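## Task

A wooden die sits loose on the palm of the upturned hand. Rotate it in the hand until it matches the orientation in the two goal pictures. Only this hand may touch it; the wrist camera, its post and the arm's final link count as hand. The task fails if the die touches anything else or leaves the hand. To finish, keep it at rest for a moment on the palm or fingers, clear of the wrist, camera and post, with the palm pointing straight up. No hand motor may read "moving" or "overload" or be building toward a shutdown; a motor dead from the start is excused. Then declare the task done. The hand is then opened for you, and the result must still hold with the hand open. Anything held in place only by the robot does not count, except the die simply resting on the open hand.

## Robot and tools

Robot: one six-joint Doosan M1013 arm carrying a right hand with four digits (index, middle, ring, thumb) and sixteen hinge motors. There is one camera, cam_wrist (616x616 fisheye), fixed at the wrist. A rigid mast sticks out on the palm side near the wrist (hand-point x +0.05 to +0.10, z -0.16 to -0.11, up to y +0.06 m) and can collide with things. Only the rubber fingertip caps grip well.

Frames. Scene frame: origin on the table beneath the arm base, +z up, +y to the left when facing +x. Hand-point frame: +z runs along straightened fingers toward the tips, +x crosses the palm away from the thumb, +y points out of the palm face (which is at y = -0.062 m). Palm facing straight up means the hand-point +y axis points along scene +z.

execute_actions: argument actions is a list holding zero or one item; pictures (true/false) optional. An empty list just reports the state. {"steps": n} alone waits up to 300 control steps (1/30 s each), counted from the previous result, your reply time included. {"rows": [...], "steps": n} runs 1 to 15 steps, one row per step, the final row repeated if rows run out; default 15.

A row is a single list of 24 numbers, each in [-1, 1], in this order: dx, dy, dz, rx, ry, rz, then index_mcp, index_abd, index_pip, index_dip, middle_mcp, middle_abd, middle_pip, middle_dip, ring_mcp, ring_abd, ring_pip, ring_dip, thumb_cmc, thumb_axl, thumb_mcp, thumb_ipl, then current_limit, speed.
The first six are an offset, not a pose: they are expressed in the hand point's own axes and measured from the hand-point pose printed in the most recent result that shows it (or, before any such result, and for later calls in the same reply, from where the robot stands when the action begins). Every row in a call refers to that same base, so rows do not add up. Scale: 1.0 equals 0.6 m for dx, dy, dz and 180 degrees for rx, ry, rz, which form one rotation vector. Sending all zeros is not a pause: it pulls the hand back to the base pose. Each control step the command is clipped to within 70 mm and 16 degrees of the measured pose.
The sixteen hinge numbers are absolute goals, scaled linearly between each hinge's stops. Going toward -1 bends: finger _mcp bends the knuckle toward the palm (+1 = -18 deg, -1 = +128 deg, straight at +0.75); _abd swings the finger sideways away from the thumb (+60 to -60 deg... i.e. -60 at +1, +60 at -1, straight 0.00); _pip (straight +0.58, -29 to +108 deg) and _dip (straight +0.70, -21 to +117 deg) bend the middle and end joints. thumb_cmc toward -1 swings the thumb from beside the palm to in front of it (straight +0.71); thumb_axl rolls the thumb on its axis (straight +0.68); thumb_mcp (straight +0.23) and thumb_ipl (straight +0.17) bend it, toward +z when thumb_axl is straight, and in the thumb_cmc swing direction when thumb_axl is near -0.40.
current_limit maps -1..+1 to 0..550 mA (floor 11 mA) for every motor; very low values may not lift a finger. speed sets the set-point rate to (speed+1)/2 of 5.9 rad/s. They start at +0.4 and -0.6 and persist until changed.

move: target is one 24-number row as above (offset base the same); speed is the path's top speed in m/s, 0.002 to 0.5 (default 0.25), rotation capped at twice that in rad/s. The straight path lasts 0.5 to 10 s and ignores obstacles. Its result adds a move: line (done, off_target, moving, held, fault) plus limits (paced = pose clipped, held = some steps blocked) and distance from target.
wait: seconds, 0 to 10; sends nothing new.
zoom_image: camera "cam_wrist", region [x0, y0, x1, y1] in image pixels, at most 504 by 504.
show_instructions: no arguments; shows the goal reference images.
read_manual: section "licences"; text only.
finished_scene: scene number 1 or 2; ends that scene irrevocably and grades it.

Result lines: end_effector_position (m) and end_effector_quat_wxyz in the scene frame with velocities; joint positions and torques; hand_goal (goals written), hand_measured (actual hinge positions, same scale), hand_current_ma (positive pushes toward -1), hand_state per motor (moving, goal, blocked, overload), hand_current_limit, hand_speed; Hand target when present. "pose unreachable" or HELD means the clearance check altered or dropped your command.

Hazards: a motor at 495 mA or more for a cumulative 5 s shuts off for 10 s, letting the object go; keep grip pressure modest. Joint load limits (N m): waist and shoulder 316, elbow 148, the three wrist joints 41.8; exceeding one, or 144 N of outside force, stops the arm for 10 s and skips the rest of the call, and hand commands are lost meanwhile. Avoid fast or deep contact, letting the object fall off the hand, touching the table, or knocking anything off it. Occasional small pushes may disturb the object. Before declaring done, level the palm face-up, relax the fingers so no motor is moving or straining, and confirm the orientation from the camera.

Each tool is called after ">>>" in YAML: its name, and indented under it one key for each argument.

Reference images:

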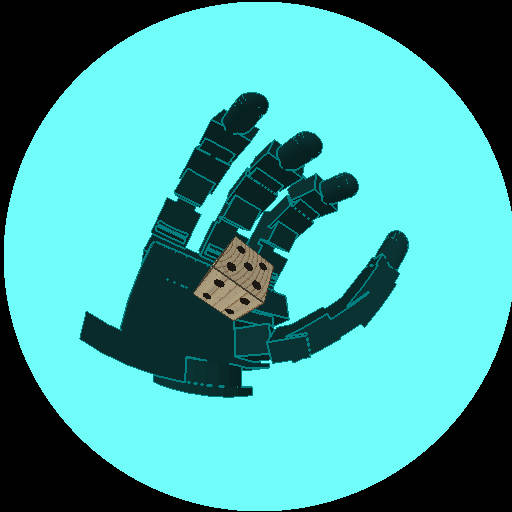

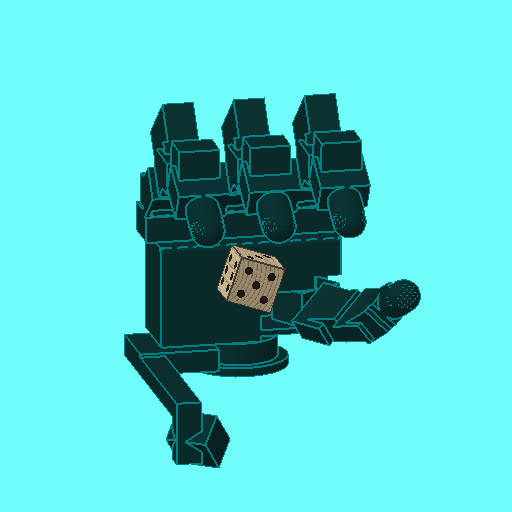

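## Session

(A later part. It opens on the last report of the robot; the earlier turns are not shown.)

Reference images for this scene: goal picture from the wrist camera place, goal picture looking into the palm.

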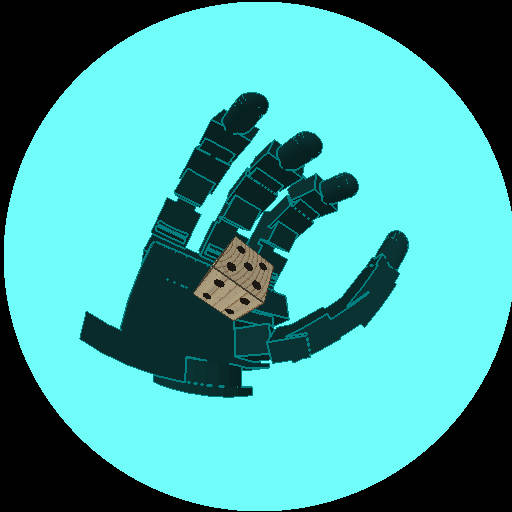

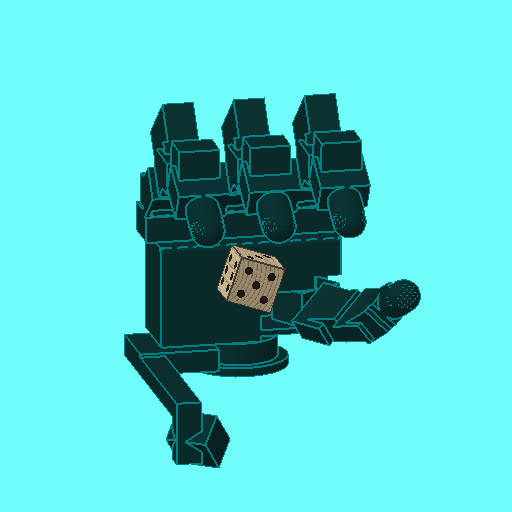

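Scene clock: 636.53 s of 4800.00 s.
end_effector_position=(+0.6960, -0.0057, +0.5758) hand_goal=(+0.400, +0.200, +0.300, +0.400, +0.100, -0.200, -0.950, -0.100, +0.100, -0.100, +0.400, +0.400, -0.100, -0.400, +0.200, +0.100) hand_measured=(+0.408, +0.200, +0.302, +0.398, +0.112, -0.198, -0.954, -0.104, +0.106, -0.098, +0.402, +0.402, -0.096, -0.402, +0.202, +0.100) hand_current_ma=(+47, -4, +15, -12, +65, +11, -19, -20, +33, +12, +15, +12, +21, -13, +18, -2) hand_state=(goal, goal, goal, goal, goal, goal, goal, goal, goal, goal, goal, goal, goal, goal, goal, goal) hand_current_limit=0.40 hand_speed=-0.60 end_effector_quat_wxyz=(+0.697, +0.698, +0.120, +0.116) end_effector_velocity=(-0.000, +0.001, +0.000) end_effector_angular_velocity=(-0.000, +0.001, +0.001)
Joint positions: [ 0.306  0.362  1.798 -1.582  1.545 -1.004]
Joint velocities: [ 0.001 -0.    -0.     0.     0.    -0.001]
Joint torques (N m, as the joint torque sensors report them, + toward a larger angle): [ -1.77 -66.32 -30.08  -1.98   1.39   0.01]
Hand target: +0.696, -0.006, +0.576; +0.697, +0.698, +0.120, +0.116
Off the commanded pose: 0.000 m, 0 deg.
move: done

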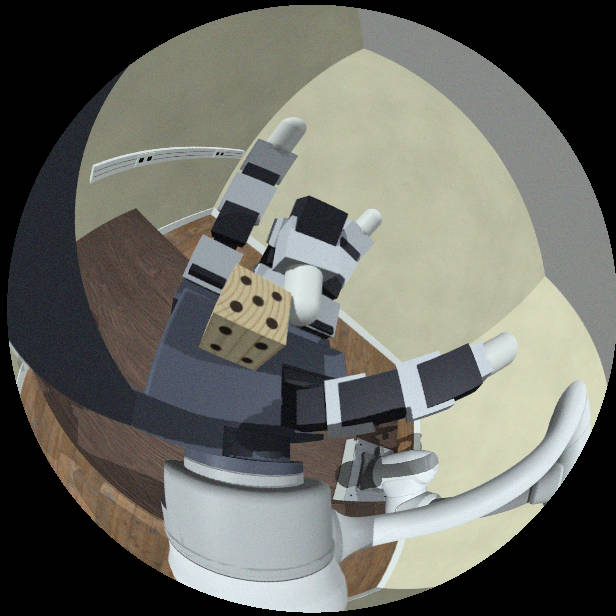

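Grazed past; repeating with the tip further in.

>>> move:
  target: [0,0,0,0,0,0, 0.4,0.2,0.3,0.4, 0.97,-0.3,-0.98,-0.3, 0.1,-0.1,0.4,0.4, -0.1,-0.4,0.2,0.1, 0.4,0]

>>> move:
  target: [0,0,0,0,0,0, 0.4,0.2,0.3,0.4, 0.97,0.02,-0.98,-0.3, 0.1,-0.1,0.4,0.4, -0.1,-0.4,0.2,0.1, 0.4,0]

>>> move:
  target: [0,0,0,0,0,0, 0.4,0.2,0.3,0.4, 0.2,0.02,-0.95,-0.12, 0.1,-0.1,0.4,0.4, -0.1,-0.4,0.2,0.1, 0.4,-0.6]

>>> move:
  target: [0,0,0,0,0,0, 0.4,0,0.3,0.4, 0.6,0,-0.5,0, 0.3,0,0.3,0.4, 0,0.27,0.1,0.1, 0.4,-0.3]

Scene clock: 645.93 s of 4800.00 s.
end_effector_position=(+0.6960, -0.0057, +0.5758) hand_goal=(+0.400, +0.200, +0.300, +0.400, +0.970, -0.300, -0.980, -0.300, +0.100, -0.100, +0.400, +0.400, -0.100, -0.400, +0.200, +0.100) hand_measured=(+0.408, +0.200, +0.302, +0.398, +0.976, -0.298, -0.980, -0.298, +0.106, -0.098, +0.402, +0.402, -0.096, -0.402, +0.202, +0.100) hand_current_ma=(+48, -4, +15, -12, +30, +14, +2, +11, +33, +12, +15, +12, +21, -13, +18, -2) hand_state=(goal, goal, goal, goal, goal, goal, goal, goal, goal, goal, goal, goal, goal, goal, goal, goal) hand_current_limit=0.40 hand_speed=0.00 end_effector_quat_wxyz=(+0.697, +0.698, +0.120, +0.116) end_effector_velocity=(-0.000, +0.000, +0.000) end_effector_angular_velocity=(-0.001, +0.000, -0.000)
Joint positions: [ 0.306  0.362  1.798 -1.582  1.545 -1.004]
Joint velocities: [ 0.001 -0.     0.    -0.     0.001 -0.001]
Joint torques (N m, as the joint torque sensors report them, + toward a larger angle): [ -0.27 -68.51 -30.88  -1.99   1.68  -0.08]
Hand target: +0.696, -0.006, +0.576; +0.697, +0.698, +0.120, +0.116
Off the commanded pose: 0.000 m, 0 deg.
move: done

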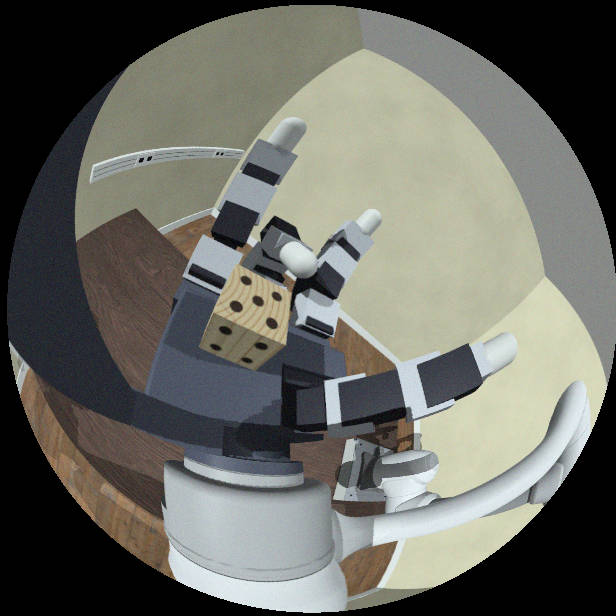

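Scene clock: 646.43 s of 4800.00 s.
end_effector_position=(+0.6960, -0.0057, +0.5758) hand_goal=(+0.400, +0.200, +0.300, +0.400, +0.970, +0.020, -0.980, -0.300, +0.100, -0.100, +0.400, +0.400, -0.100, -0.400, +0.200, +0.100) hand_measured=(+0.408, +0.200, +0.302, +0.398, +0.976, +0.018, -0.980, -0.298, +0.106, -0.098, +0.402, +0.402, -0.096, -0.402, +0.202, +0.100) hand_current_ma=(+47, -4, +15, -12, +30, -14, +2, +11, +33, +12, +15, +12, +21, -13, +18, -2) hand_state=(goal, goal, goal, goal, goal, goal, goal, goal, goal, goal, goal, goal, goal, goal, goal, goal) hand_current_limit=0.40 hand_speed=0.00 end_effector_quat_wxyz=(+0.697, +0.698, +0.120, +0.116) end_effector_velocity=(+0.000, +0.000, -0.000) end_effector_angular_velocity=(+0.001, +0.001, +0.000)
Joint positions: [ 0.306  0.362  1.798 -1.582  1.545 -1.004]
Joint velocities: [ 0.001  0.    -0.     0.001 -0.    -0.001]
Joint torques (N m, as the joint torque sensors report them, + toward a larger angle): [  0.23 -67.37 -30.84  -1.99   1.68  -0.28]
Hand target: +0.696, -0.006, +0.576; +0.697, +0.698, +0.120, +0.116
Off the commanded pose: 0.000 m, 0 deg.
move: done

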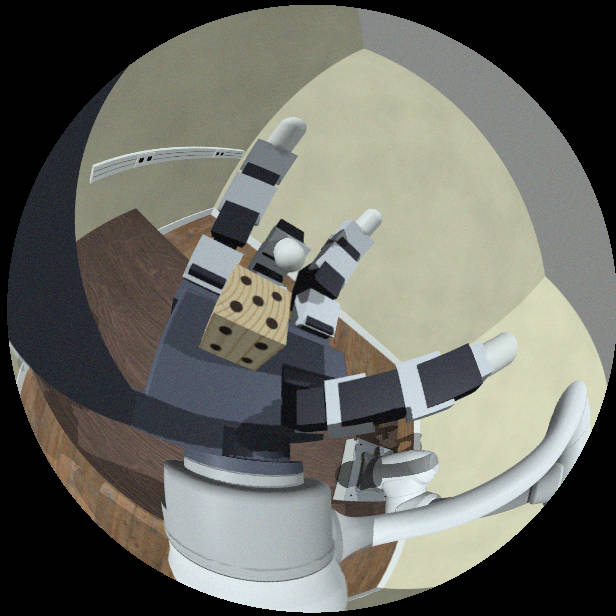

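Scene clock: 647.57 s of 4800.00 s.
end_effector_position=(+0.6960, -0.0057, +0.5758) hand_goal=(+0.400, +0.200, +0.300, +0.400, +0.200, +0.020, -0.950, -0.120, +0.100, -0.100, +0.400, +0.400, -0.100, -0.400, +0.200, +0.100) hand_measured=(+0.408, +0.200, +0.302, +0.398, +0.214, +0.018, -0.954, -0.124, +0.106, -0.098, +0.402, +0.402, -0.096, -0.402, +0.202, +0.100) hand_current_ma=(+47, -4, +15, -12, +77, -14, -20, -19, +33, +12, +15, +12, +21, -13, +18, -2) hand_state=(goal, goal, goal, goal, goal, goal, goal, goal, goal, goal, goal, goal, goal, goal, goal, goal) hand_current_limit=0.40 hand_speed=-0.60 end_effector_quat_wxyz=(+0.697, +0.698, +0.120, +0.116) end_effector_velocity=(-0.000, -0.001, -0.001) end_effector_angular_velocity=(-0.000, +0.001, -0.000)
Joint positions: [ 0.306  0.362  1.798 -1.582  1.545 -1.004]
Joint velocities: [-0.001 -0.     0.001 -0.    -0.001 -0.   ]
Joint torques (N m, as the joint torque sensors report them, + toward a larger angle): [ -0.44 -67.21 -30.14  -1.92   1.44  -0.09]
Hand target: +0.696, -0.006, +0.576; +0.697, +0.698, +0.120, +0.116
Off the commanded pose: 0.000 m, 0 deg.
move: done

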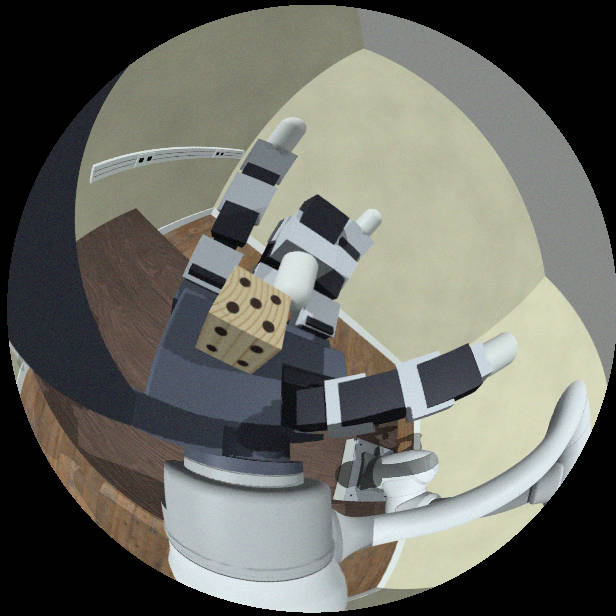

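Scene clock: 648.53 s of 4800.00 s.
end_effector_position=(+0.6960, -0.0057, +0.5758) hand_goal=(+0.400, +0.000, +0.300, +0.400, +0.600, +0.000, -0.500, +0.000, +0.300, +0.000, +0.300, +0.400, +0.000, +0.270, +0.100, +0.100) hand_measured=(+0.408, +0.004, +0.302, +0.398, +0.606, +0.002, -0.502, -0.004, +0.306, -0.004, +0.308, +0.402, +0.004, +0.268, +0.104, +0.100) hand_current_ma=(+48, +15, +15, -12, +37, +14, -15, -18, +42, -14, +36, +12, +25, -9, +29, -2) hand_state=(goal, goal, goal, goal, goal, goal, goal, goal, goal, goal, goal, goal, goal, goal, goal, goal) hand_current_limit=0.40 hand_speed=-0.30 end_effector_quat_wxyz=(+0.697, +0.698, +0.120, +0.116) end_effector_velocity=(+0.000, +0.001, -0.000) end_effector_angular_velocity=(+0.000, +0.000, +0.002)
Joint positions: [ 0.306  0.362  1.798 -1.582  1.545 -1.004]
Joint velocities: [ 0.001  0.     0.    -0.    -0.001  0.   ]
Joint torques (N m, as the joint torque sensors report them, + toward a larger angle): [ -1.4  -66.71 -30.63  -2.04   1.33  -0.37]
Hand target: +0.696, -0.006, +0.576; +0.697, +0.698, +0.120, +0.116
Off the commanded pose: 0.000 m, 0 deg.
move: done

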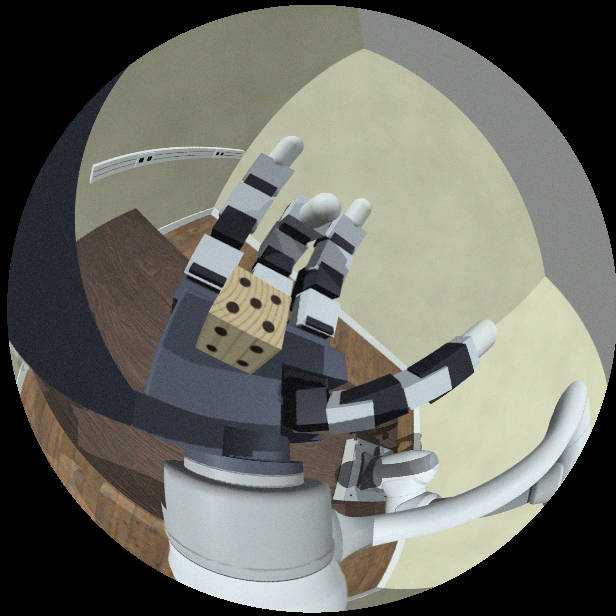

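>>> finished_scene:
  scene: 1

The scene is finished: the task was done.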